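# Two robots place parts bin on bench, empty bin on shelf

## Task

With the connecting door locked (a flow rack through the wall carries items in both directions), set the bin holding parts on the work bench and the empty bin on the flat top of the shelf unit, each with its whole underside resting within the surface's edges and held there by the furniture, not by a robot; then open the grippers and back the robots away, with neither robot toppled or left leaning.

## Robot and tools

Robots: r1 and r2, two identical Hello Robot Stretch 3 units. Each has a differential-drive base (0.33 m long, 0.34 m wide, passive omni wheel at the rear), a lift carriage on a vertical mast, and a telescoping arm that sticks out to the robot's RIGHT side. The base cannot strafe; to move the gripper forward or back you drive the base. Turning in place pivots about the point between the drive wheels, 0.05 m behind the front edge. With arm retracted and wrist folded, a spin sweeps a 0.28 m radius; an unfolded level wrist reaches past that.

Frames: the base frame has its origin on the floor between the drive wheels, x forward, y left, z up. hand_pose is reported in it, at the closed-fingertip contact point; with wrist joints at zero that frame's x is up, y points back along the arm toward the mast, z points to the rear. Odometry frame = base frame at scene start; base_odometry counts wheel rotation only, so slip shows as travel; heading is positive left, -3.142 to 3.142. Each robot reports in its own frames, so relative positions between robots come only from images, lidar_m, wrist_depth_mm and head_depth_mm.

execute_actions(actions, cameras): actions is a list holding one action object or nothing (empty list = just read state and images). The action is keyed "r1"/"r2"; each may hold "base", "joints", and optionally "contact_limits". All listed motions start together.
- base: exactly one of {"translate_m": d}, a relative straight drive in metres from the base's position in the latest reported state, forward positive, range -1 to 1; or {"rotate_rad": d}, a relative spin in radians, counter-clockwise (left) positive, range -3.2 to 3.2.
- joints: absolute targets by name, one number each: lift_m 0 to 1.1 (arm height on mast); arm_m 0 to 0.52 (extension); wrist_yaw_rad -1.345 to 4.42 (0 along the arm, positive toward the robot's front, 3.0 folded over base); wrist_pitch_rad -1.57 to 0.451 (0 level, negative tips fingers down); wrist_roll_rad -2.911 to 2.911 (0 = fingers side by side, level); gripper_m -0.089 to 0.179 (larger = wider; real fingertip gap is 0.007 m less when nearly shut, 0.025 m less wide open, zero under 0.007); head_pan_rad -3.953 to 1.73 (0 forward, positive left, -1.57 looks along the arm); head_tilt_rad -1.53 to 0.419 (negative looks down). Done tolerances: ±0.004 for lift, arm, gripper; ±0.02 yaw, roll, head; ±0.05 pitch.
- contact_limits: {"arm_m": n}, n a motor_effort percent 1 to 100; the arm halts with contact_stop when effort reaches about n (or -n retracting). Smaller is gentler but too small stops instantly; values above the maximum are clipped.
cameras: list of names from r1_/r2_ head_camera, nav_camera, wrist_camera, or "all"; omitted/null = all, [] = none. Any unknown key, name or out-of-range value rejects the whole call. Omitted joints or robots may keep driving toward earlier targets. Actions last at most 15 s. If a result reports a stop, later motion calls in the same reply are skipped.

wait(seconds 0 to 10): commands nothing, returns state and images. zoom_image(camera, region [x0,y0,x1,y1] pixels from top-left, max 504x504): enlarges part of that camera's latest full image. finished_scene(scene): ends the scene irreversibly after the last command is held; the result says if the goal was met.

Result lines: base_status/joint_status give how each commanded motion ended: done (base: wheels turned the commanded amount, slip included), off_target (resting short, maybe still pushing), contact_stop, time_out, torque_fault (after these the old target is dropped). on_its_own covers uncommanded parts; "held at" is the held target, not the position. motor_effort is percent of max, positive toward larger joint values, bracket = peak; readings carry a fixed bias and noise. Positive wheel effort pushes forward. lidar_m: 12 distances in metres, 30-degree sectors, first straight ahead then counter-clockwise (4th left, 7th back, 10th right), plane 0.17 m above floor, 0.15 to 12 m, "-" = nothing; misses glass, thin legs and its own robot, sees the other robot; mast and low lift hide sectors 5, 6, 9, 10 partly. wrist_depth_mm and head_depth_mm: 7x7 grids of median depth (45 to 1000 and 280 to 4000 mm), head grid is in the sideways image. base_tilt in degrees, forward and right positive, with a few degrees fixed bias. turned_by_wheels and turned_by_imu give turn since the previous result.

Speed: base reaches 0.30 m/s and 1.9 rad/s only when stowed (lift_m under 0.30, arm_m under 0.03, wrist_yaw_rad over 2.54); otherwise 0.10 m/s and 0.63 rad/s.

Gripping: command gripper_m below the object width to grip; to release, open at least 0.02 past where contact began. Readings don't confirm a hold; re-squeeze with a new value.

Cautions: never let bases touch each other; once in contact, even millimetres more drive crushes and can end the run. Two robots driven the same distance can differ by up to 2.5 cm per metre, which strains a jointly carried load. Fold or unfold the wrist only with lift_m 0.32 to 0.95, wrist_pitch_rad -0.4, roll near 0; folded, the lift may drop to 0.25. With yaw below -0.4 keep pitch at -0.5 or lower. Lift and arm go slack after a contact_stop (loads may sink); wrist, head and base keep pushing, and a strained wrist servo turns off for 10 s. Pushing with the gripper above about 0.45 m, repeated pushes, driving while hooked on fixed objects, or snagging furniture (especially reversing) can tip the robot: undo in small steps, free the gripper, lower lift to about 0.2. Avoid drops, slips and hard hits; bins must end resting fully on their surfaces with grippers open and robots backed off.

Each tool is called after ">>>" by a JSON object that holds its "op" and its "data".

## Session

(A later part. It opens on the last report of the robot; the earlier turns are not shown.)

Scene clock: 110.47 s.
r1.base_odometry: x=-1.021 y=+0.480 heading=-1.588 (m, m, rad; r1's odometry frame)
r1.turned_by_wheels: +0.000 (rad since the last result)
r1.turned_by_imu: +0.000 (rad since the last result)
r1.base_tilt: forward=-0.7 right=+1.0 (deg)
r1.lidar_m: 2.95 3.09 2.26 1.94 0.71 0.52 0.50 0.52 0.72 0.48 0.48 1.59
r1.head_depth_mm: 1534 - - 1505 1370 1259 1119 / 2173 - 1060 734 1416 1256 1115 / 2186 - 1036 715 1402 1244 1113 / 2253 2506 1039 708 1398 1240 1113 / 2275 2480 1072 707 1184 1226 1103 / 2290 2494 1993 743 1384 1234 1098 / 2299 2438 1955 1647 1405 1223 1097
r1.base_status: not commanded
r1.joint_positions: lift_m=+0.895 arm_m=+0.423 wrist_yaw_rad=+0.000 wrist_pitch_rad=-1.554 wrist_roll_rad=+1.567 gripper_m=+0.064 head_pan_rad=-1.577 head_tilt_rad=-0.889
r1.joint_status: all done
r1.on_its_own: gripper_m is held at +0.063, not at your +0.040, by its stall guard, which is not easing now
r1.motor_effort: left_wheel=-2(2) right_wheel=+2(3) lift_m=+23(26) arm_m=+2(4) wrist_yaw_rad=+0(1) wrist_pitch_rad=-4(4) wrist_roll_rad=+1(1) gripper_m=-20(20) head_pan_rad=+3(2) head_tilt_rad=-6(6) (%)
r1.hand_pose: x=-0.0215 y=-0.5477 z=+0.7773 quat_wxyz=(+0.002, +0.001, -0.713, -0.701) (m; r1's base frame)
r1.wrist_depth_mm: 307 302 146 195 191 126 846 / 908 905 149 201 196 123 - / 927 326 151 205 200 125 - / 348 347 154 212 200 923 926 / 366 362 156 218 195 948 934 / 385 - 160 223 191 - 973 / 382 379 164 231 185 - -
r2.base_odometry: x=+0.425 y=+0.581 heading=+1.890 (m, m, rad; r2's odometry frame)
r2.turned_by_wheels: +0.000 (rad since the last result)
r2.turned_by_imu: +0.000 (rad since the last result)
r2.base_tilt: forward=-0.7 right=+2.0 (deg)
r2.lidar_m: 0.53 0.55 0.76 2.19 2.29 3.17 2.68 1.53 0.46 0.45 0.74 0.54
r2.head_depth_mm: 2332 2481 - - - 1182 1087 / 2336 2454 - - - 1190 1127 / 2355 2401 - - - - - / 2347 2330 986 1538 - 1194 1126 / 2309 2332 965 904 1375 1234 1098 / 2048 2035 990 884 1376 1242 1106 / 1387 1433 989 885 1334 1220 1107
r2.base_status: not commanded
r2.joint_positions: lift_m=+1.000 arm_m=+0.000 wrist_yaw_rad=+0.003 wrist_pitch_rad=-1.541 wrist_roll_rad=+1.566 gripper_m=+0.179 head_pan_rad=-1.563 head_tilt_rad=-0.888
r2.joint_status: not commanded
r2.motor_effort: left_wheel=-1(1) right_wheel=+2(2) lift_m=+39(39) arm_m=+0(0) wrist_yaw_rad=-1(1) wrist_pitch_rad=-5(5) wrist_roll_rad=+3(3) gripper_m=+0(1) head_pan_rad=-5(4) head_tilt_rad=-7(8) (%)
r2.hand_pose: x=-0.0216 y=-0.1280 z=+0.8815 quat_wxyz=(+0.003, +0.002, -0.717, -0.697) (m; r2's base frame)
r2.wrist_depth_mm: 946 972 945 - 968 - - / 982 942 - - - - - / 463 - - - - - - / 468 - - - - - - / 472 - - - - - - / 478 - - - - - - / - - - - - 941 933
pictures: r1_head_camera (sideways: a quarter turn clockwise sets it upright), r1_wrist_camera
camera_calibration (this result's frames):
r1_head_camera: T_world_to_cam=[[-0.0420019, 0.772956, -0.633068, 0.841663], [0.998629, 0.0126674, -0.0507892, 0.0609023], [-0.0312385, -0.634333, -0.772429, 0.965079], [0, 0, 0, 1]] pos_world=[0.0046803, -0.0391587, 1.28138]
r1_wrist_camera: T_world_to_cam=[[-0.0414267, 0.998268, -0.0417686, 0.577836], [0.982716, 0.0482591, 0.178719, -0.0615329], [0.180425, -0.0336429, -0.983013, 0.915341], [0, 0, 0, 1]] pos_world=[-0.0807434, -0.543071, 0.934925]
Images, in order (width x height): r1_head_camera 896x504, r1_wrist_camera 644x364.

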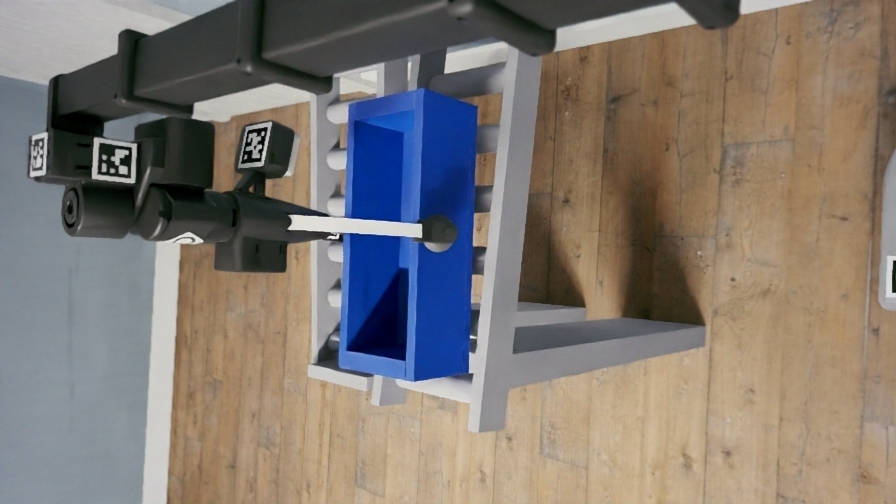

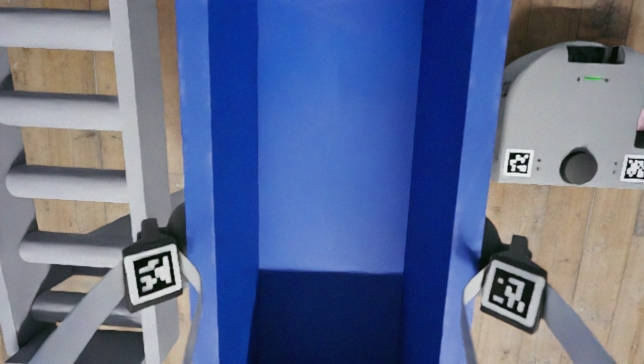

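Lower further.

>>> {"op": "execute_actions", "data": {"actions": [{"r1":{"joints":{"lift_m":0.87}}}], "cameras": ["r1_head_camera"]}}

>>> {"op": "zoom_image", "data": {"camera": "r1_head_camera", "region": [300, 250, 560, 450]}}

Scene clock: 111.60 s.
r1.base_odometry: x=-1.021 y=+0.480 heading=-1.588 (m, m, rad; r1's odometry frame)
r1.turned_by_wheels: +0.000 (rad since the last result)
r1.turned_by_imu: +0.000 (rad since the last result)
r1.base_tilt: forward=-0.7 right=+1.0 (deg)
r1.lidar_m: 2.96 3.08 2.26 1.94 0.71 0.52 0.50 0.52 0.72 0.48 0.48 1.59
r1.head_depth_mm: 1533 1413 - - - 1282 1120 / 2175 - 1056 746 1411 1255 1116 / 2226 - 1031 719 1409 1247 1112 / 2306 2479 1036 718 1398 1250 1117 / 2289 2487 1071 710 1184 1217 1104 / 2273 2453 1969 755 1378 1238 1097 / 2303 2459 1963 1645 1412 1232 1096
r1.base_status: not commanded
r1.joint_positions: lift_m=+0.870 arm_m=+0.423 wrist_yaw_rad=+0.000 wrist_pitch_rad=-1.554 wrist_roll_rad=+1.567 gripper_m=+0.064 head_pan_rad=-1.577 head_tilt_rad=-0.889
r1.joint_status: all done
r1.on_its_own: gripper_m is held at +0.063, not at your +0.040, by its stall guard, which is not easing now
r1.motor_effort: left_wheel=-2(1) right_wheel=+3(3) lift_m=+24(25) arm_m=+3(3) wrist_yaw_rad=+1(1) wrist_pitch_rad=-4(4) wrist_roll_rad=+2(1) gripper_m=-20(20) head_pan_rad=+3(2) head_tilt_rad=-5(5) (%)
r1.hand_pose: x=-0.0215 y=-0.5477 z=+0.7523 quat_wxyz=(+0.002, +0.001, -0.713, -0.701) (m; r1's base frame)
r1.wrist_depth_mm: 281 279 146 194 191 126 811 / 889 300 148 200 194 122 - / 904 309 151 205 201 124 - / 324 318 154 211 200 919 890 / 941 352 156 217 195 929 925 / 370 - 161 224 191 - 973 / 355 358 164 230 187 978 945
r2.base_odometry: x=+0.425 y=+0.581 heading=+1.890 (m, m, rad; r2's odometry frame)
r2.turned_by_wheels: +0.000 (rad since the last result)
r2.turned_by_imu: +0.000 (rad since the last result)
r2.base_tilt: forward=-0.7 right=+1.9 (deg)
r2.lidar_m: 0.53 0.55 0.76 2.19 2.29 3.19 2.67 1.53 0.46 0.45 0.74 0.54
r2.head_depth_mm: 2330 2452 - - - 1179 1094 / 2331 2465 - - - 1196 1127 / 2347 2413 - - - - - / 2327 2334 988 1552 - 1192 1128 / 2340 2322 963 903 1372 1234 1102 / 2024 2035 986 885 1384 1239 1095 / 1389 1429 988 886 1327 1224 1102
r2.base_status: not commanded
r2.joint_positions: lift_m=+1.000 arm_m=+0.000 wrist_yaw_rad=+0.003 wrist_pitch_rad=-1.541 wrist_roll_rad=+1.566 gripper_m=+0.179 head_pan_rad=-1.563 head_tilt_rad=-0.888
r2.joint_status: not commanded
r2.motor_effort: left_wheel=-1(0) right_wheel=+2(2) lift_m=+39(38) arm_m=+0(0) wrist_yaw_rad=-2(2) wrist_pitch_rad=-5(5) wrist_roll_rad=+2(3) gripper_m=+0(0) head_pan_rad=-5(4) head_tilt_rad=-7(8) (%)
r2.hand_pose: x=-0.0216 y=-0.1280 z=+0.8815 quat_wxyz=(+0.003, +0.002, -0.717, -0.697) (m; r2's base frame)
r2.wrist_depth_mm: 946 971 955 945 968 - - / 955 982 - - - - - / 463 - - - - - - / 468 - - - - - - / 475 - - - - - - / 476 - - - - - - / - - - - - 915 964
pictures: r1_head_camera (sideways: a quarter turn clockwise sets it upright)
camera_calibration (this result's frames):
r1_head_camera: T_world_to_cam=[[-0.0420019, 0.772956, -0.633068, 0.841663], [0.998629, 0.0126674, -0.0507892, 0.0609023], [-0.0312385, -0.634333, -0.772429, 0.965079], [0, 0, 0, 1]] pos_world=[0.0046803, -0.0391587, 1.28138]
Images, in order (width x height): r1_head_camera 896x504.

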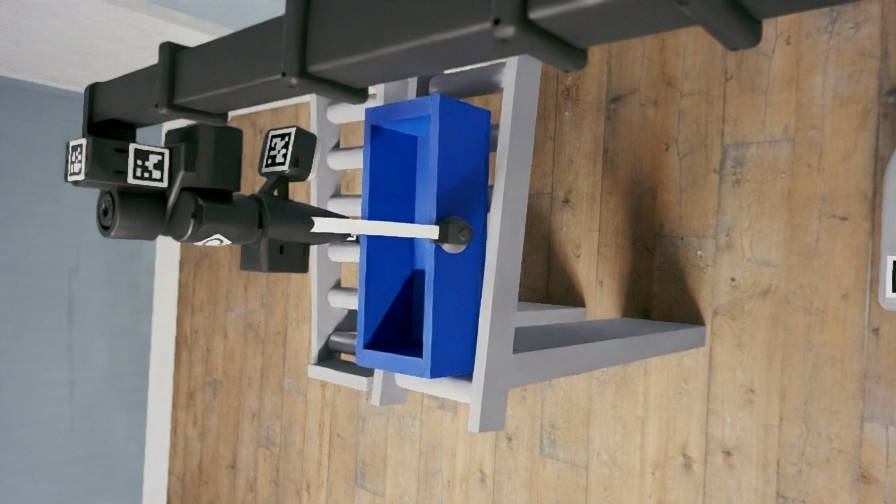

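Region (300, 250, 560, 450) of r1_head_camera's 896x504 image, scaled by 1.938, with more detail than that image has; it fills the top 388 rows of this view, and the rest is white.

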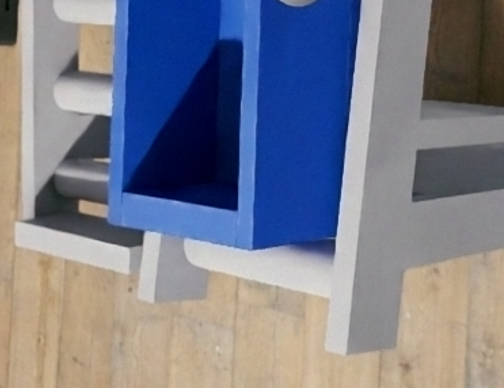

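Inside the rails. A bit lower.

>>> {"op": "execute_actions", "data": {"actions": [{"r1":{"joints":{"lift_m":0.852}}}], "cameras": ["r1_head_camera"]}}

Scene clock: 112.70 s.
r1.base_odometry: x=-1.021 y=+0.480 heading=-1.588 (m, m, rad; r1's odometry frame)
r1.turned_by_wheels: +0.000 (rad since the last result)
r1.turned_by_imu: -0.002 (rad since the last result)
r1.base_tilt: forward=-0.7 right=+1.0 (deg)
r1.lidar_m: 2.96 3.08 2.25 1.95 0.72 0.52 0.50 0.52 0.72 0.48 0.48 1.59
r1.head_depth_mm: 1515 1425 - - - 1275 1118 / 2189 - 1874 744 1409 1263 1113 / 2239 - 1029 731 1403 1256 1117 / 2297 2472 1040 734 1401 1247 1118 / 2301 2508 1069 709 1193 1204 1105 / 2271 2490 1984 757 1379 1232 1097 / 2309 2448 1965 1642 1404 1227 1095
r1.base_status: not commanded
r1.joint_positions: lift_m=+0.857 arm_m=+0.423 wrist_yaw_rad=+0.001 wrist_pitch_rad=-1.559 wrist_roll_rad=+1.567 gripper_m=+0.064 head_pan_rad=-1.577 head_tilt_rad=-0.889
r1.joint_status: lift_m contact_stop (moved -0.013 of -0.018)
r1.on_its_own: gripper_m is held at +0.063, not at your +0.040, by its stall guard, which is not easing now; lift_m is slack since a contact_stop, until your next command for it (your +0.852 is given up)
r1.motor_effort: left_wheel=-3(4) right_wheel=+6(11) lift_m=+28(29) arm_m=+2(2) wrist_yaw_rad=+1(0) wrist_pitch_rad=-1(4) wrist_roll_rad=+2(2) gripper_m=-20(20) head_pan_rad=+3(3) head_tilt_rad=-5(6) (%)
r1.hand_pose: x=-0.0216 y=-0.5464 z=+0.7390 quat_wxyz=(+0.002, +0.001, -0.711, -0.703) (m; r1's base frame)
r1.wrist_depth_mm: 267 842 150 202 187 819 808 / 876 303 153 206 202 127 - / 298 307 156 208 199 128 - / 308 311 158 211 194 893 896 / 928 311 160 215 189 910 895 / 370 - 164 217 185 - 914 / 351 345 167 222 182 963 964
r2.base_odometry: x=+0.425 y=+0.581 heading=+1.890 (m, m, rad; r2's odometry frame)
r2.turned_by_wheels: +0.000 (rad since the last result)
r2.turned_by_imu: +0.000 (rad since the last result)
r2.base_tilt: forward=-0.6 right=+1.8 (deg)
r2.lidar_m: 0.53 0.55 0.76 2.19 2.29 3.17 2.68 1.53 0.46 0.45 0.74 0.55
r2.head_depth_mm: 2317 2451 - - - 1185 1089 / 2321 2483 - - - 1195 1132 / 2357 2421 - - - - - / 2349 2335 986 1537 - 1189 1125 / 2333 2350 970 903 1375 1237 1103 / 2059 2035 986 885 1383 1246 1105 / 1389 1427 988 887 1326 1220 1106
r2.base_status: not commanded
r2.joint_positions: lift_m=+1.000 arm_m=+0.000 wrist_yaw_rad=+0.003 wrist_pitch_rad=-1.541 wrist_roll_rad=+1.566 gripper_m=+0.179 head_pan_rad=-1.563 head_tilt_rad=-0.888
r2.joint_status: not commanded
r2.motor_effort: left_wheel=-1(1) right_wheel=+2(2) lift_m=+38(38) arm_m=+0(0) wrist_yaw_rad=-1(1) wrist_pitch_rad=-5(5) wrist_roll_rad=+3(3) gripper_m=+0(0) head_pan_rad=-4(4) head_tilt_rad=-8(7) (%)
r2.hand_pose: x=-0.0216 y=-0.1280 z=+0.8815 quat_wxyz=(+0.003, +0.002, -0.717, -0.697) (m; r2's base frame)
r2.wrist_depth_mm: 942 946 982 969 978 - - / 959 989 - - - - - / 463 - - - - - - / 464 - - - - - - / 472 - - - - - - / 476 - - - - - - / - - - - - 952 949
pictures: r1_head_camera (sideways: a quarter turn clockwise sets it upright)
camera_calibration (this result's frames):
r1_head_camera: T_world_to_cam=[[-0.0420093, 0.772992, -0.633023, 0.841605], [0.998629, 0.0126801, -0.0507881, 0.0609009], [-0.031232, -0.634289, -0.772465, 0.965126], [0, 0, 0, 1]] pos_world=[0.00468069, -0.0391575, 1.28137]
Images, in order (width x height): r1_head_camera 896x504.

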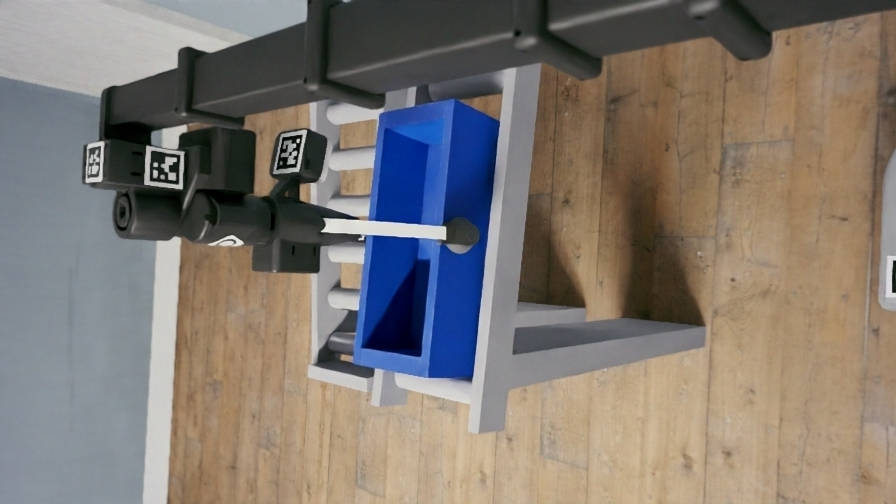

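>>> {"op": "execute_actions", "data": {"actions": [{"r1":{"joints":{"lift_m":0.862,"gripper_m":0.179}},"r2":{"joints":{"arm_m":0.40,"lift_m":0.9}}}], "cameras": ["r1_head_camera","r2_head_camera","r2_wrist_camera"]}}

Scene clock: 118.50 s.
r1.base_odometry: x=-1.021 y=+0.480 heading=-1.588 (m, m, rad; r1's odometry frame)
r1.turned_by_wheels: +0.000 (rad since the last result)
r1.turned_by_imu: -0.001 (rad since the last result)
r1.base_tilt: forward=-0.7 right=+1.0 (deg)
r1.lidar_m: 2.96 3.08 2.26 1.95 0.72 0.52 0.50 0.52 0.72 0.48 0.48 1.59
r1.head_depth_mm: 1525 1425 - - - 1259 1118 / 2179 - 1861 829 1410 1255 1115 / 2233 - 1049 828 1404 1249 1111 / 2276 2512 1462 802 1401 1250 1120 / 2283 2505 1072 810 1197 1215 1110 / 2312 2463 1985 802 1387 1239 1096 / 2298 2464 1974 1647 1405 1225 1100
r1.base_status: not commanded
r1.joint_positions: lift_m=+0.862 arm_m=+0.423 wrist_yaw_rad=+0.001 wrist_pitch_rad=-1.556 wrist_roll_rad=+1.567 gripper_m=+0.179 head_pan_rad=-1.577 head_tilt_rad=-0.889
r1.joint_status: all done
r1.motor_effort: left_wheel=-1(3) right_wheel=+2(6) lift_m=+34(37) arm_m=+2(2) wrist_yaw_rad=+0(1) wrist_pitch_rad=-3(3) wrist_roll_rad=+2(2) gripper_m=+1(88) head_pan_rad=+2(3) head_tilt_rad=-5(5) (%)
r1.hand_pose: x=-0.0216 y=-0.5472 z=+0.7439 quat_wxyz=(+0.002, +0.001, -0.712, -0.702) (m; r1's base frame)
r1.wrist_depth_mm: 272 299 216 218 216 813 811 / 864 301 234 845 862 198 - / 305 306 223 223 221 201 - / 311 323 246 883 876 888 888 / 954 467 231 231 228 904 886 / 334 370 260 396 235 941 935 / 352 358 239 238 236 969 990
r2.base_odometry: x=+0.425 y=+0.581 heading=+1.890 (m, m, rad; r2's odometry frame)
r2.turned_by_wheels: +0.000 (rad since the last result)
r2.turned_by_imu: +0.000 (rad since the last result)
r2.base_tilt: forward=-0.6 right=+1.9 (deg)
r2.lidar_m: 0.53 0.55 0.76 2.20 2.29 3.21 2.67 1.53 0.46 0.45 0.74 0.55
r2.head_depth_mm: 2304 - 1837 1550 1380 1214 1083 / - 2286 1837 1530 1356 1223 1129 / - - 936 934 1112 1219 1135 / 2335 2431 1374 1550 1373 1232 1126 / 2333 2350 967 902 1376 1235 1098 / 2032 2004 984 883 1385 1236 1103 / 1393 1433 991 887 1335 1227 1108
r2.base_status: not commanded
r2.joint_positions: lift_m=+0.900 arm_m=+0.400 wrist_yaw_rad=+0.001 wrist_pitch_rad=-1.542 wrist_roll_rad=+1.568 gripper_m=+0.179 head_pan_rad=-1.563 head_tilt_rad=-0.889
r2.joint_status: all done
r2.motor_effort: left_wheel=-1(0) right_wheel=+2(2) lift_m=+23(35) arm_m=+4(5) wrist_yaw_rad=-2(1) wrist_pitch_rad=-4(5) wrist_roll_rad=+2(2) gripper_m=+0(0) head_pan_rad=-4(4) head_tilt_rad=-7(7) (%)
r2.hand_pose: x=-0.0216 y=-0.5277 z=+0.7822 quat_wxyz=(+0.002, +0.001, -0.717, -0.697) (m; r2's base frame)
r2.wrist_depth_mm: 246 871 881 876 882 853 895 / 242 880 904 375 898 - 920 / 239 411 438 434 923 - 946 / 237 940 905 951 951 986 958 / 249 951 947 377 960 959 985 / 935 945 926 383 936 - - / - - 915 392 928 918 973
pictures: r1_head_camera (sideways: a quarter turn clockwise sets it upright), r2_head_camera (sideways: a quarter turn clockwise sets it upright), r2_wrist_camera
camera_calibration (this result's frames):
r1_head_camera: T_world_to_cam=[[-0.0420095, 0.772992, -0.633023, 0.841605], [0.998629, 0.0126803, -0.0507881, 0.0609009], [-0.0312319, -0.634289, -0.772465, 0.965126], [0, 0, 0, 1]] pos_world=[0.0046807, -0.0391575, 1.28137]
r2_head_camera: T_world_to_cam=[[0.0156458, 0.799602, -0.600327, 0.803419], [0.999398, 0.00608581, 0.0341524, -0.0498321], [0.0309618, -0.6005, -0.799025, 0.996849], [0, 0, 0, 1]] pos_world=[0.00636771, -0.043505, 1.28052]
r2_wrist_camera: T_world_to_cam=[[0.0266409, 0.999431, 0.0207098, 0.503918], [0.987548, -0.0295262, 0.154525, -0.0722272], [0.155049, 0.0163353, -0.987772, 0.953721], [0, 0, 0, 1]] pos_world=[-0.0899705, -0.521343, 0.942783]
Images, in order (width x height): r1_head_camera 896x504, r2_head_camera 896x504, r2_wrist_camera 644x364.

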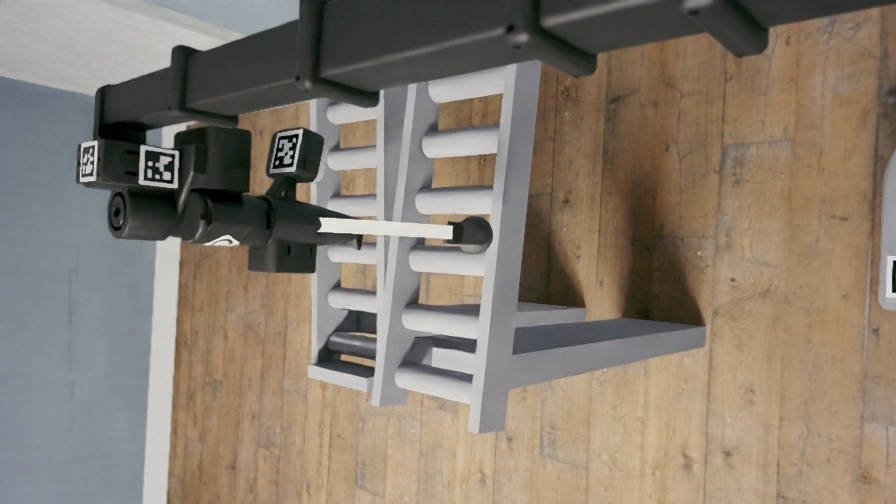

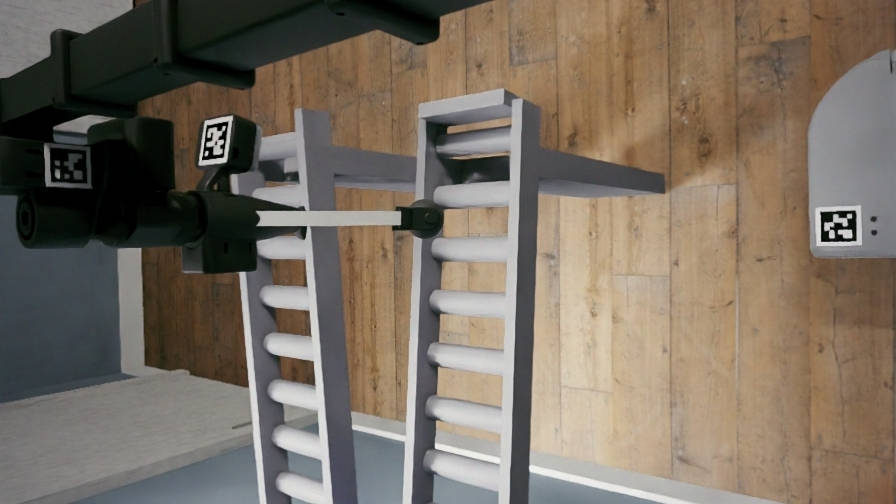

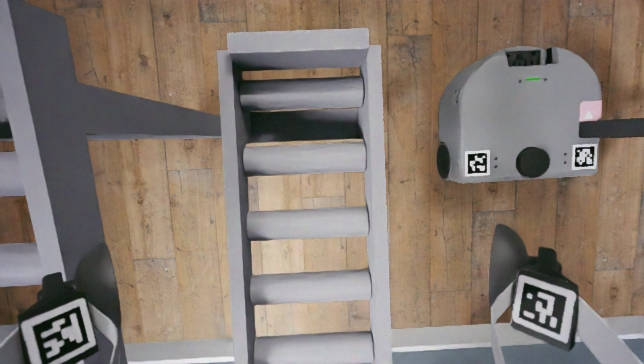

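>>> {"op": "execute_actions", "data": {"actions": [{"r1":{"joints":{"lift_m":0.95,"arm_m":0.0}},"r2":{"joints":{"lift_m":0.82}}}], "cameras": ["r2_head_camera","r2_wrist_camera"]}}

>>> {"op": "wait", "data": {"seconds": 4}}

Scene clock: 122.90 s.
r1.base_odometry: x=-1.021 y=+0.480 heading=-1.588 (m, m, rad; r1's odometry frame)
r1.turned_by_wheels: +0.000 (rad since the last result)
r1.turned_by_imu: -0.001 (rad since the last result)
r1.base_tilt: forward=-0.7 right=+0.9 (deg)
r1.lidar_m: 2.96 3.10 2.25 1.94 0.71 0.52 0.50 0.52 0.72 0.48 0.48 1.59
r1.head_depth_mm: 1528 1484 1410 - - - 1102 / 2185 2220 1878 - - - 1102 / 2245 2461 1853 - - - 1097 / 2273 2480 1893 811 1433 - 1090 / 2291 2477 1074 809 1190 1218 1102 / 2297 2469 1981 806 1383 1245 1102 / 2318 2471 1971 1635 1398 1234 1094
r1.base_status: not commanded
r1.joint_positions: lift_m=+0.950 arm_m=+0.000 wrist_yaw_rad=+0.001 wrist_pitch_rad=-1.556 wrist_roll_rad=+1.567 gripper_m=+0.179 head_pan_rad=-1.577 head_tilt_rad=-0.889
r1.joint_status: all done
r1.motor_effort: left_wheel=-1(1) right_wheel=+2(2) lift_m=+36(39) arm_m=-2(2) wrist_yaw_rad=+0(0) wrist_pitch_rad=-3(3) wrist_roll_rad=+1(2) gripper_m=+1(1) head_pan_rad=+2(3) head_tilt_rad=-5(5) (%)
r1.hand_pose: x=-0.0216 y=-0.1246 z=+0.8318 quat_wxyz=(+0.002, +0.001, -0.712, -0.702) (m; r1's base frame)
r1.wrist_depth_mm: 940 936 941 918 913 900 889 / 987 968 947 922 - 928 889 / - 988 983 970 - 943 946 / 824 937 - - - - 952 / 515 - - - - - - / 391 - - - - - - / - - - - - - -
r2.base_odometry: x=+0.425 y=+0.581 heading=+1.890 (m, m, rad; r2's odometry frame)
r2.turned_by_wheels: +0.000 (rad since the last result)
r2.turned_by_imu: +0.000 (rad since the last result)
r2.base_tilt: forward=-0.6 right=+2.0 (deg)
r2.lidar_m: 0.53 0.55 0.76 2.20 2.28 3.19 2.67 1.53 0.46 0.45 0.73 0.55
r2.head_depth_mm: 2326 2341 1961 - 1360 1210 1085 / 2297 - 1811 820 1365 1224 1124 / 2299 - 972 834 1116 1233 1138 / 2329 2339 1785 826 1370 1229 1124 / 2350 2356 969 827 1376 1238 1103 / 2047 2032 985 885 1372 1240 1103 / 1389 1421 989 890 1334 1222 1108
r2.base_status: not commanded
r2.joint_positions: lift_m=+0.820 arm_m=+0.400 wrist_yaw_rad=+0.001 wrist_pitch_rad=-1.542 wrist_roll_rad=+1.568 gripper_m=+0.179 head_pan_rad=-1.563 head_tilt_rad=-0.889
r2.joint_status: all done
r2.motor_effort: left_wheel=-1(1) right_wheel=+2(2) lift_m=+23(23) arm_m=+4(4) wrist_yaw_rad=+0(1) wrist_pitch_rad=-4(4) wrist_roll_rad=+1(2) gripper_m=+0(0) head_pan_rad=-5(4) head_tilt_rad=-7(7) (%)
r2.hand_pose: x=-0.0216 y=-0.5277 z=+0.7022 quat_wxyz=(+0.002, +0.001, -0.717, -0.697) (m; r2's base frame)
r2.wrist_depth_mm: 784 805 201 203 806 822 808 / 812 809 257 280 817 - - / 269 416 268 281 553 - - / 854 863 266 284 874 889 874 / 859 854 268 284 876 868 906 / - 872 267 286 875 890 899 / - 884 287 287 868 892 909
pictures: r2_head_camera (sideways: a quarter turn clockwise sets it upright), r2_wrist_camera
camera_calibration (this result's frames):
r2_head_camera: T_world_to_cam=[[0.0156458, 0.799602, -0.600327, 0.80342], [0.999398, 0.00608581, 0.0341524, -0.0498321], [0.0309618, -0.6005, -0.799025, 0.996848], [0, 0, 0, 1]] pos_world=[0.00636771, -0.043505, 1.28052]
r2_wrist_camera: T_world_to_cam=[[0.0266407, 0.999431, 0.0207098, 0.505575], [0.987548, -0.029526, 0.154525, -0.0598663], [0.155049, 0.0163353, -0.987772, 0.874707], [0, 0, 0, 1]] pos_world=[-0.0899705, -0.521344, 0.862791]
Images, in order (width x height): r2_head_camera 896x504, r2_wrist_camera 644x364.

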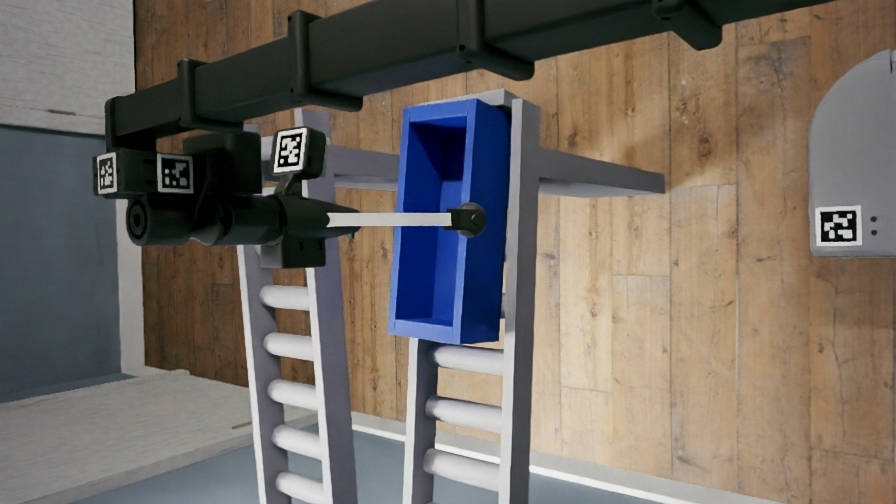

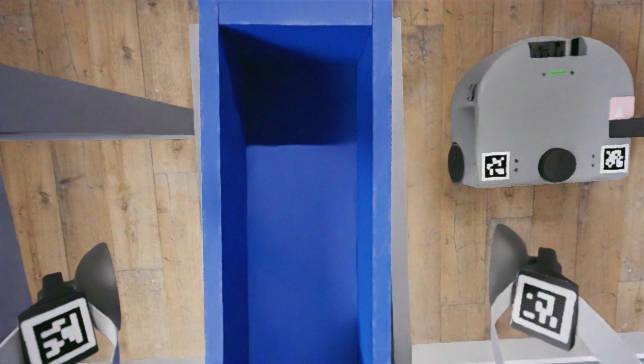

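Scene clock: 126.90 s.
r1.base_odometry: x=-1.021 y=+0.480 heading=-1.588 (m, m, rad; r1's odometry frame)
r1.turned_by_wheels: +0.000 (rad since the last result)
r1.turned_by_imu: -0.001 (rad since the last result)
r1.base_tilt: forward=-0.7 right=+0.9 (deg)
r1.lidar_m: 2.96 3.09 2.26 1.95 0.71 0.52 0.50 0.52 0.72 0.48 0.48 1.59
r1.head_depth_mm: 1534 1487 1408 - - - 1100 / 2217 2218 1863 - - - 1096 / 2287 2456 1855 - - - 1093 / 2271 2459 1908 808 1418 - 1089 / 2274 2478 1072 807 1188 1214 1102 / 2313 2471 1975 803 1388 1238 1100 / 2309 2440 1979 1646 1412 1230 1096
r1.base_status: not commanded
r1.joint_positions: lift_m=+0.950 arm_m=+0.000 wrist_yaw_rad=+0.001 wrist_pitch_rad=-1.556 wrist_roll_rad=+1.567 gripper_m=+0.179 head_pan_rad=-1.577 head_tilt_rad=-0.889
r1.joint_status: all done
r1.motor_effort: left_wheel=-1(1) right_wheel=+2(2) lift_m=+36(39) arm_m=-2(2) wrist_yaw_rad=+1(0) wrist_pitch_rad=-3(3) wrist_roll_rad=+2(2) gripper_m=+0(1) head_pan_rad=+3(3) head_tilt_rad=-5(5) (%)
r1.hand_pose: x=-0.0216 y=-0.1246 z=+0.8318 quat_wxyz=(+0.002, +0.001, -0.712, -0.702) (m; r1's base frame)
r1.wrist_depth_mm: 929 945 919 914 915 911 894 / 973 950 972 935 - 913 915 / - - 981 947 - 952 919 / 809 930 - - - - 952 / 514 - - - - - - / 391 - - - - - - / - - - - - - -
r2.base_odometry: x=+0.425 y=+0.581 heading=+1.890 (m, m, rad; r2's odometry frame)
r2.turned_by_wheels: +0.000 (rad since the last result)
r2.turned_by_imu: +0.000 (rad since the last result)
r2.base_tilt: forward=-0.5 right=+1.9 (deg)
r2.lidar_m: 0.53 0.55 0.76 2.19 2.29 3.19 2.68 1.53 0.46 0.45 0.73 0.54
r2.head_depth_mm: 2317 2340 1978 - 1351 1205 1090 / 2310 - 1794 824 1363 1228 1126 / 2266 - 972 835 1113 1227 1139 / 2336 2341 1767 825 1370 1229 1126 / 2364 2353 967 829 1371 1229 1103 / 2066 2050 987 887 1377 1237 1105 / 1388 1434 987 883 1329 1219 1108
r2.base_status: not commanded
r2.joint_positions: lift_m=+0.820 arm_m=+0.400 wrist_yaw_rad=+0.001 wrist_pitch_rad=-1.542 wrist_roll_rad=+1.568 gripper_m=+0.179 head_pan_rad=-1.563 head_tilt_rad=-0.889
r2.joint_status: all done
r2.motor_effort: left_wheel=-1(1) right_wheel=+2(2) lift_m=+22(23) arm_m=+4(4) wrist_yaw_rad=-1(1) wrist_pitch_rad=-4(4) wrist_roll_rad=+1(2) gripper_m=+0(0) head_pan_rad=-4(4) head_tilt_rad=-6(7) (%)
r2.hand_pose: x=-0.0216 y=-0.5277 z=+0.7022 quat_wxyz=(+0.002, +0.001, -0.717, -0.697) (m; r2's base frame)
r2.wrist_depth_mm: 788 812 200 203 810 809 796 / 795 803 258 278 818 - - / 270 416 269 281 541 - - / 830 832 266 286 844 868 893 / 835 865 269 286 864 879 910 / - 873 266 288 909 885 907 / - 862 288 285 858 876 916
wait: 4.00 s; at rest by 0.27 s
pictures: r1_head_camera (sideways: a quarter turn clockwise sets it upright), r1_nav_camera (sideways: a quarter turn counterclockwise sets it upright), r1_wrist_camera, r2_head_camera (sideways: a quarter turn clockwise sets it upright), r2_nav_camera (sideways: a quarter turn counterclockwise sets it upright), r2_wrist_camera
camera_calibration (this result's frames):
r1_head_camera: T_world_to_cam=[[-0.0420588, 0.772992, -0.63302, 0.841601], [0.998628, 0.0127443, -0.0507881, 0.0609008], [-0.0311913, -0.634288, -0.772467, 0.965129], [0, 0, 0, 1]] pos_world=[0.0046832, -0.0391575, 1.28137]
r1_nav_camera: T_world_to_cam=[[-0.0272567, -0.787565, 0.615628, -0.755851], [-0.999142, 0.00225418, -0.0413528, 0.108999], [0.0311803, -0.616227, -0.786951, 0.973321], [0, 0, 0, 1]] pos_world=[0.0579555, 0.00425903, 1.23579]
r1_wrist_camera: T_world_to_cam=[[-0.041614, 0.998351, -0.0395517, 0.155906], [0.982707, 0.0480465, 0.178825, -0.0918077], [0.18043, -0.0314261, -0.983086, 0.983517], [0, 0, 0, 1]] pos_world=[-0.0807482, -0.120329, 0.989465]
r2_head_camera: T_world_to_cam=[[0.0156457, 0.799602, -0.600327, 0.803419], [0.999398, 0.00608592, 0.0341524, -0.0498321], [0.0309619, -0.6005, -0.799025, 0.996849], [0, 0, 0, 1]] pos_world=[0.00636772, -0.043505, 1.28052]
r2_nav_camera: T_world_to_cam=[[0.0400096, -0.808312, 0.587393, -0.724553], [-0.998909, -0.0181994, 0.0429953, 0.00369419], [-0.0240634, -0.588473, -0.808159, 1.00631], [0, 0, 0, 1]] pos_world=[0.0568944, 0.00658641, 1.23869]
r2_wrist_camera: T_world_to_cam=[[0.0266407, 0.999431, 0.02071, 0.505575], [0.987548, -0.029526, 0.154525, -0.0598663], [0.155049, 0.0163354, -0.987772, 0.874707], [0, 0, 0, 1]] pos_world=[-0.0899705, -0.521344, 0.862791]
Images, in order (width x height): r1_head_camera 896x504, r1_nav_camera 672x504, r1_wrist_camera 644x364, r2_head_camera 896x504, r2_nav_camera 672x504, r2_wrist_camera 644x364.

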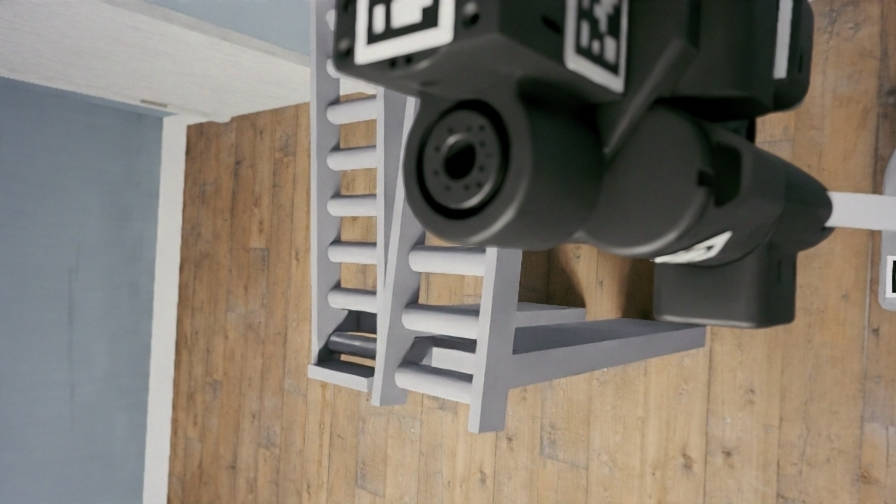

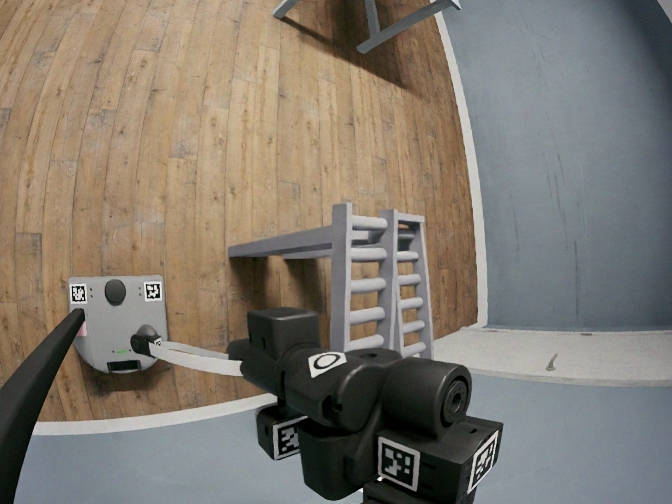

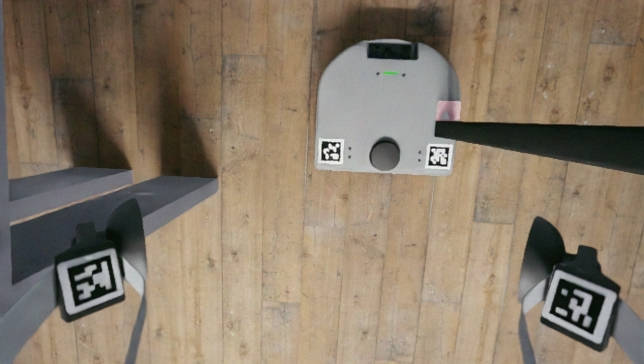

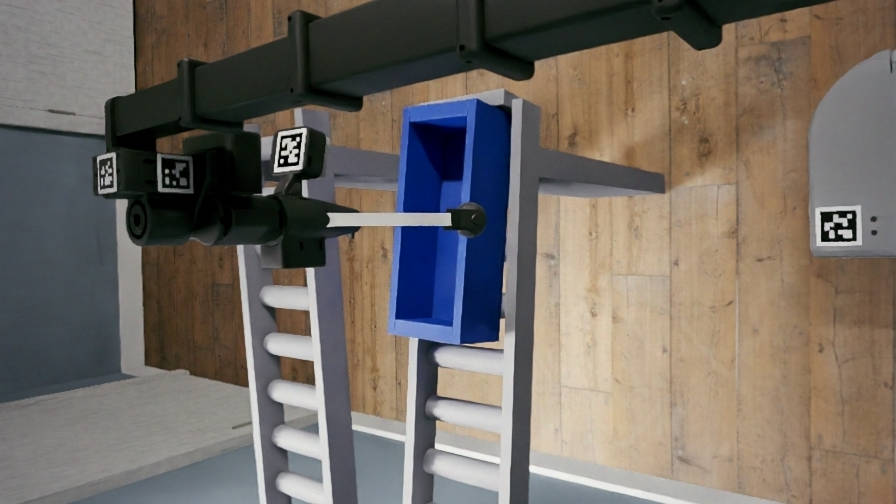

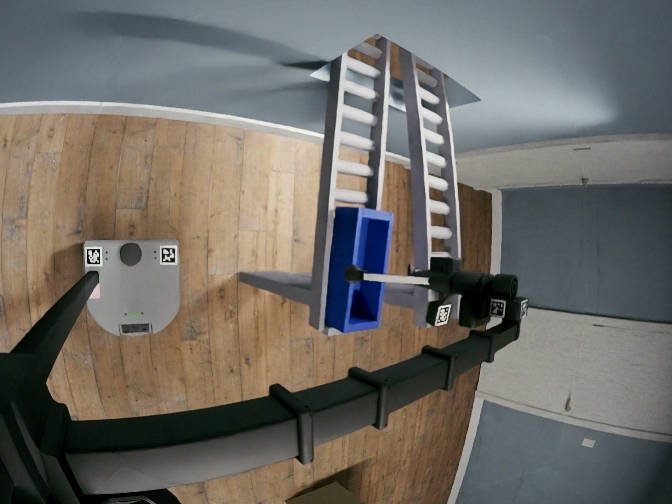

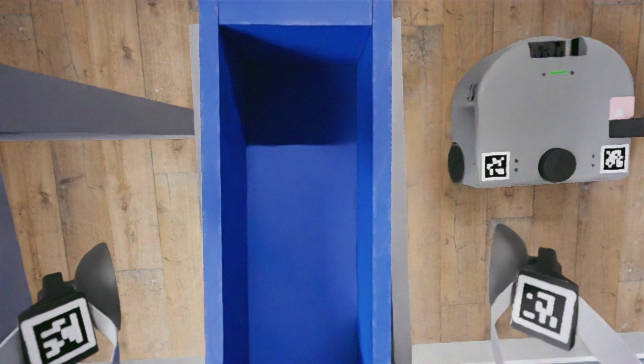

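>>> {"op": "execute_actions", "data": {"actions": [{"r2":{"joints":{"lift_m":0.76,"arm_m":0.405}}}], "cameras": []}}

>>> {"op": "execute_actions", "data": {"actions": [{"r2":{"joints":{"gripper_m":0.06}}}], "cameras": ["r2_head_camera","r2_wrist_camera"]}}

Scene clock: 128.40 s.
r1.base_odometry: x=-1.021 y=+0.480 heading=-1.588 (m, m, rad; r1's odometry frame)
r1.turned_by_wheels: +0.000 (rad since the last result)
r1.turned_by_imu: +0.000 (rad since the last result)
r1.base_tilt: forward=-0.7 right=+0.9 (deg)
r1.lidar_m: 2.95 3.10 2.26 1.95 0.72 0.52 0.50 0.52 0.72 0.48 0.48 1.59
r1.head_depth_mm: 1526 1486 1411 - - - 1104 / 2197 2253 1865 - - - 1103 / 2272 2472 1855 - - - 1100 / 2270 2465 1889 813 1426 - 1086 / 2266 2447 1073 808 1191 1216 1101 / 2289 2450 1991 801 1376 1233 1096 / 2317 2458 1960 1640 1407 1237 1094
r1.base_status: not commanded
r1.joint_positions: lift_m=+0.950 arm_m=+0.000 wrist_yaw_rad=+0.001 wrist_pitch_rad=-1.556 wrist_roll_rad=+1.567 gripper_m=+0.179 head_pan_rad=-1.577 head_tilt_rad=-0.889
r1.joint_status: not commanded
r1.motor_effort: left_wheel=-1(2) right_wheel=+2(2) lift_m=+36(35) arm_m=-2(2) wrist_yaw_rad=+1(0) wrist_pitch_rad=-3(3) wrist_roll_rad=+1(1) gripper_m=+1(1) head_pan_rad=+2(3) head_tilt_rad=-5(5) (%)
r1.hand_pose: x=-0.0216 y=-0.1246 z=+0.8318 quat_wxyz=(+0.002, +0.001, -0.712, -0.702) (m; r1's base frame)
r1.wrist_depth_mm: 924 929 950 938 919 886 888 / 950 964 943 931 - 943 911 / - 976 975 964 - 944 923 / 803 941 - - - 940 933 / 515 - - - - - - / 388 - - - - - - / - - - - - - -
r2.base_odometry: x=+0.425 y=+0.581 heading=+1.890 (m, m, rad; r2's odometry frame)
r2.turned_by_wheels: +0.000 (rad since the last result)
r2.turned_by_imu: +0.000 (rad since the last result)
r2.base_tilt: forward=-0.5 right=+1.9 (deg)
r2.lidar_m: 0.53 0.55 0.76 2.19 2.29 3.18 2.68 1.53 0.46 0.45 0.74 0.54
r2.head_depth_mm: 2334 2279 1897 1632 - - 1092 / 2285 2362 - 811 1332 1223 1130 / 2349 2476 - 831 1114 1225 1139 / 2346 2416 1763 830 1368 1234 1129 / 2320 2362 968 828 1371 1228 1100 / 2054 2034 985 885 1385 1245 1109 / 1394 1427 983 890 1338 1218 1110
r2.base_status: not commanded
r2.joint_positions: lift_m=+0.760 arm_m=+0.405 wrist_yaw_rad=+0.001 wrist_pitch_rad=-1.542 wrist_roll_rad=+1.568 gripper_m=+0.179 head_pan_rad=-1.563 head_tilt_rad=-0.889
r2.joint_status: all done
r2.motor_effort: left_wheel=-1(1) right_wheel=+2(2) lift_m=+23(24) arm_m=+4(4) wrist_yaw_rad=+0(1) wrist_pitch_rad=-4(4) wrist_roll_rad=+2(2) gripper_m=+0(1) head_pan_rad=-4(5) head_tilt_rad=-8(7) (%)
r2.hand_pose: x=-0.0216 y=-0.5327 z=+0.6422 quat_wxyz=(+0.002, +0.001, -0.717, -0.697) (m; r2's base frame)
r2.wrist_depth_mm: 753 720 177 191 178 778 747 / 503 751 208 221 186 - - / 259 369 208 222 188 - - / 777 775 205 225 188 791 794 / 783 782 205 226 188 823 821 / 795 830 205 228 190 841 852 / - 836 204 226 190 863 870
pictures: none
No camera images: the call's "cameras" was empty. Leave "cameras" out to get every camera's image.

Scene clock: 130.07 s.
r1.base_odometry: x=-1.021 y=+0.480 heading=-1.588 (m, m, rad; r1's odometry frame)
r1.turned_by_wheels: +0.000 (rad since the last result)
r1.turned_by_imu: +0.000 (rad since the last result)
r1.base_tilt: forward=-0.7 right=+0.9 (deg)
r1.lidar_m: 2.96 3.08 2.26 1.95 0.72 0.52 0.50 0.52 0.72 0.48 0.48 1.59
r1.head_depth_mm: 1530 1479 1411 - - - 1103 / 2189 2197 1866 - - - 1102 / 2271 2468 1862 - - - 1095 / 2302 2481 1903 811 1433 - 1093 / 2299 2489 1076 808 1194 1216 1103 / 2288 2469 1970 804 1381 1236 1100 / 2299 2465 1952 1640 1406 1235 1096
r1.base_status: not commanded
r1.joint_positions: lift_m=+0.950 arm_m=+0.000 wrist_yaw_rad=+0.001 wrist_pitch_rad=-1.556 wrist_roll_rad=+1.567 gripper_m=+0.179 head_pan_rad=-1.577 head_tilt_rad=-0.889
r1.joint_status: not commanded
r1.motor_effort: left_wheel=-1(1) right_wheel=+2(2) lift_m=+36(35) arm_m=-2(2) wrist_yaw_rad=+0(0) wrist_pitch_rad=-3(3) wrist_roll_rad=+1(2) gripper_m=+1(1) head_pan_rad=+3(3) head_tilt_rad=-6(5) (%)
r1.hand_pose: x=-0.0216 y=-0.1246 z=+0.8318 quat_wxyz=(+0.002, +0.001, -0.712, -0.702) (m; r1's base frame)
r1.wrist_depth_mm: 929 933 939 912 890 899 877 / 967 945 951 963 - 901 925 / - 989 963 959 - 939 939 / 826 921 - - - - 982 / 522 - - - - - - / 390 - - - - - - / - - - - - - -
r2.base_odometry: x=+0.425 y=+0.581 heading=+1.890 (m, m, rad; r2's odometry frame)
r2.turned_by_wheels: +0.000 (rad since the last result)
r2.turned_by_imu: +0.000 (rad since the last result)
r2.base_tilt: forward=-0.4 right=+2.0 (deg)
r2.lidar_m: 0.53 0.55 0.76 2.19 2.28 3.19 2.68 1.53 0.46 0.45 0.73 0.54
r2.head_depth_mm: 2319 2276 1880 1621 - - 1085 / 2317 2374 - 806 1330 1229 1126 / 2331 2463 - 826 1112 1228 1139 / 2324 2410 1767 830 1370 1230 1124 / 2364 2347 967 819 1376 1241 1105 / 2030 2042 980 885 1377 1238 1109 / 1391 1428 983 886 1341 1227 1108
r2.base_status: not commanded
r2.joint_positions: lift_m=+0.760 arm_m=+0.405 wrist_yaw_rad=+0.001 wrist_pitch_rad=-1.542 wrist_roll_rad=+1.568 gripper_m=+0.061 head_pan_rad=-1.563 head_tilt_rad=-0.889
r2.joint_status: all done
r2.motor_effort: left_wheel=-1(1) right_wheel=+2(2) lift_m=+24(24) arm_m=+3(4) wrist_yaw_rad=+0(0) wrist_pitch_rad=-4(4) wrist_roll_rad=+1(2) gripper_m=-28(100) head_pan_rad=-5(5) head_tilt_rad=-7(7) (%)
r2.hand_pose: x=-0.0216 y=-0.5327 z=+0.6421 quat_wxyz=(+0.002, +0.001, -0.717, -0.697) (m; r2's base frame)
r2.wrist_depth_mm: 730 738 171 190 167 767 774 / 498 775 193 218 168 - - / 262 364 192 221 171 - - / 778 781 189 222 173 802 818 / 820 806 188 221 176 813 792 / 823 806 186 223 176 840 845 / 835 814 184 226 179 875 867
pictures: r2_head_camera (sideways: a quarter turn clockwise sets it upright), r2_wrist_camera
camera_calibration (this result's frames):
r2_head_camera: T_world_to_cam=[[0.0156458, 0.799602, -0.600327, 0.803419], [0.999398, 0.0060858, 0.0341524, -0.0498321], [0.0309618, -0.6005, -0.799025, 0.996849], [0, 0, 0, 1]] pos_world=[0.00636771, -0.043505, 1.28052]
r2_wrist_camera: T_world_to_cam=[[0.02712, 0.999414, 0.0208646, 0.511707], [0.987531, -0.0300237, 0.154534, -0.0510042], [0.15507, 0.0164135, -0.987767, 0.815505], [0, 0, 0, 1]] pos_world=[-0.0899695, -0.526324, 0.802735]
Images, in order (width x height): r2_head_camera 896x504, r2_wrist_camera 644x364.

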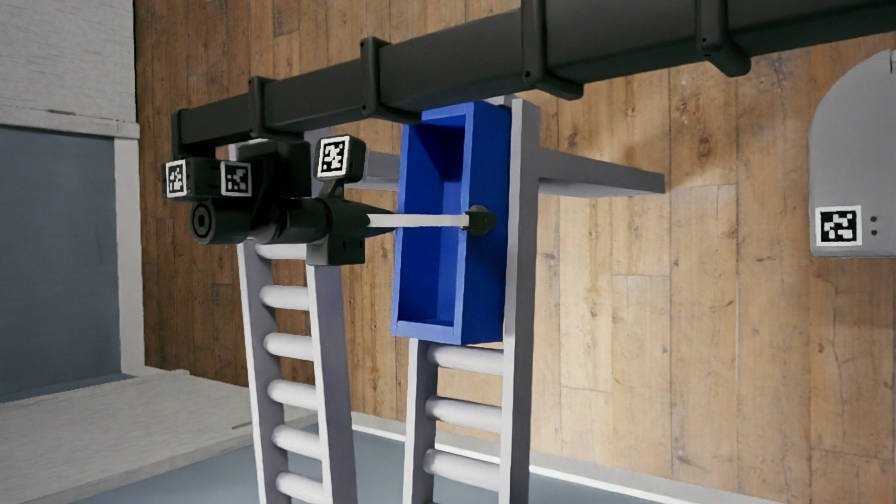

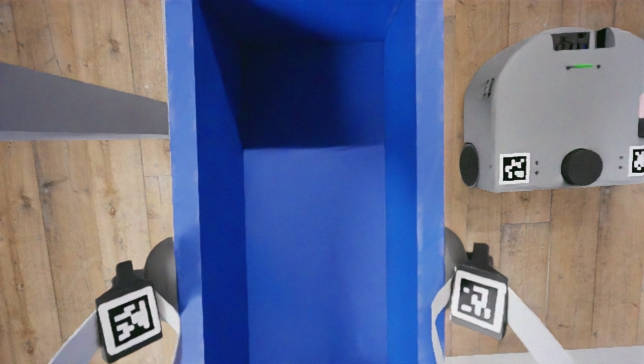

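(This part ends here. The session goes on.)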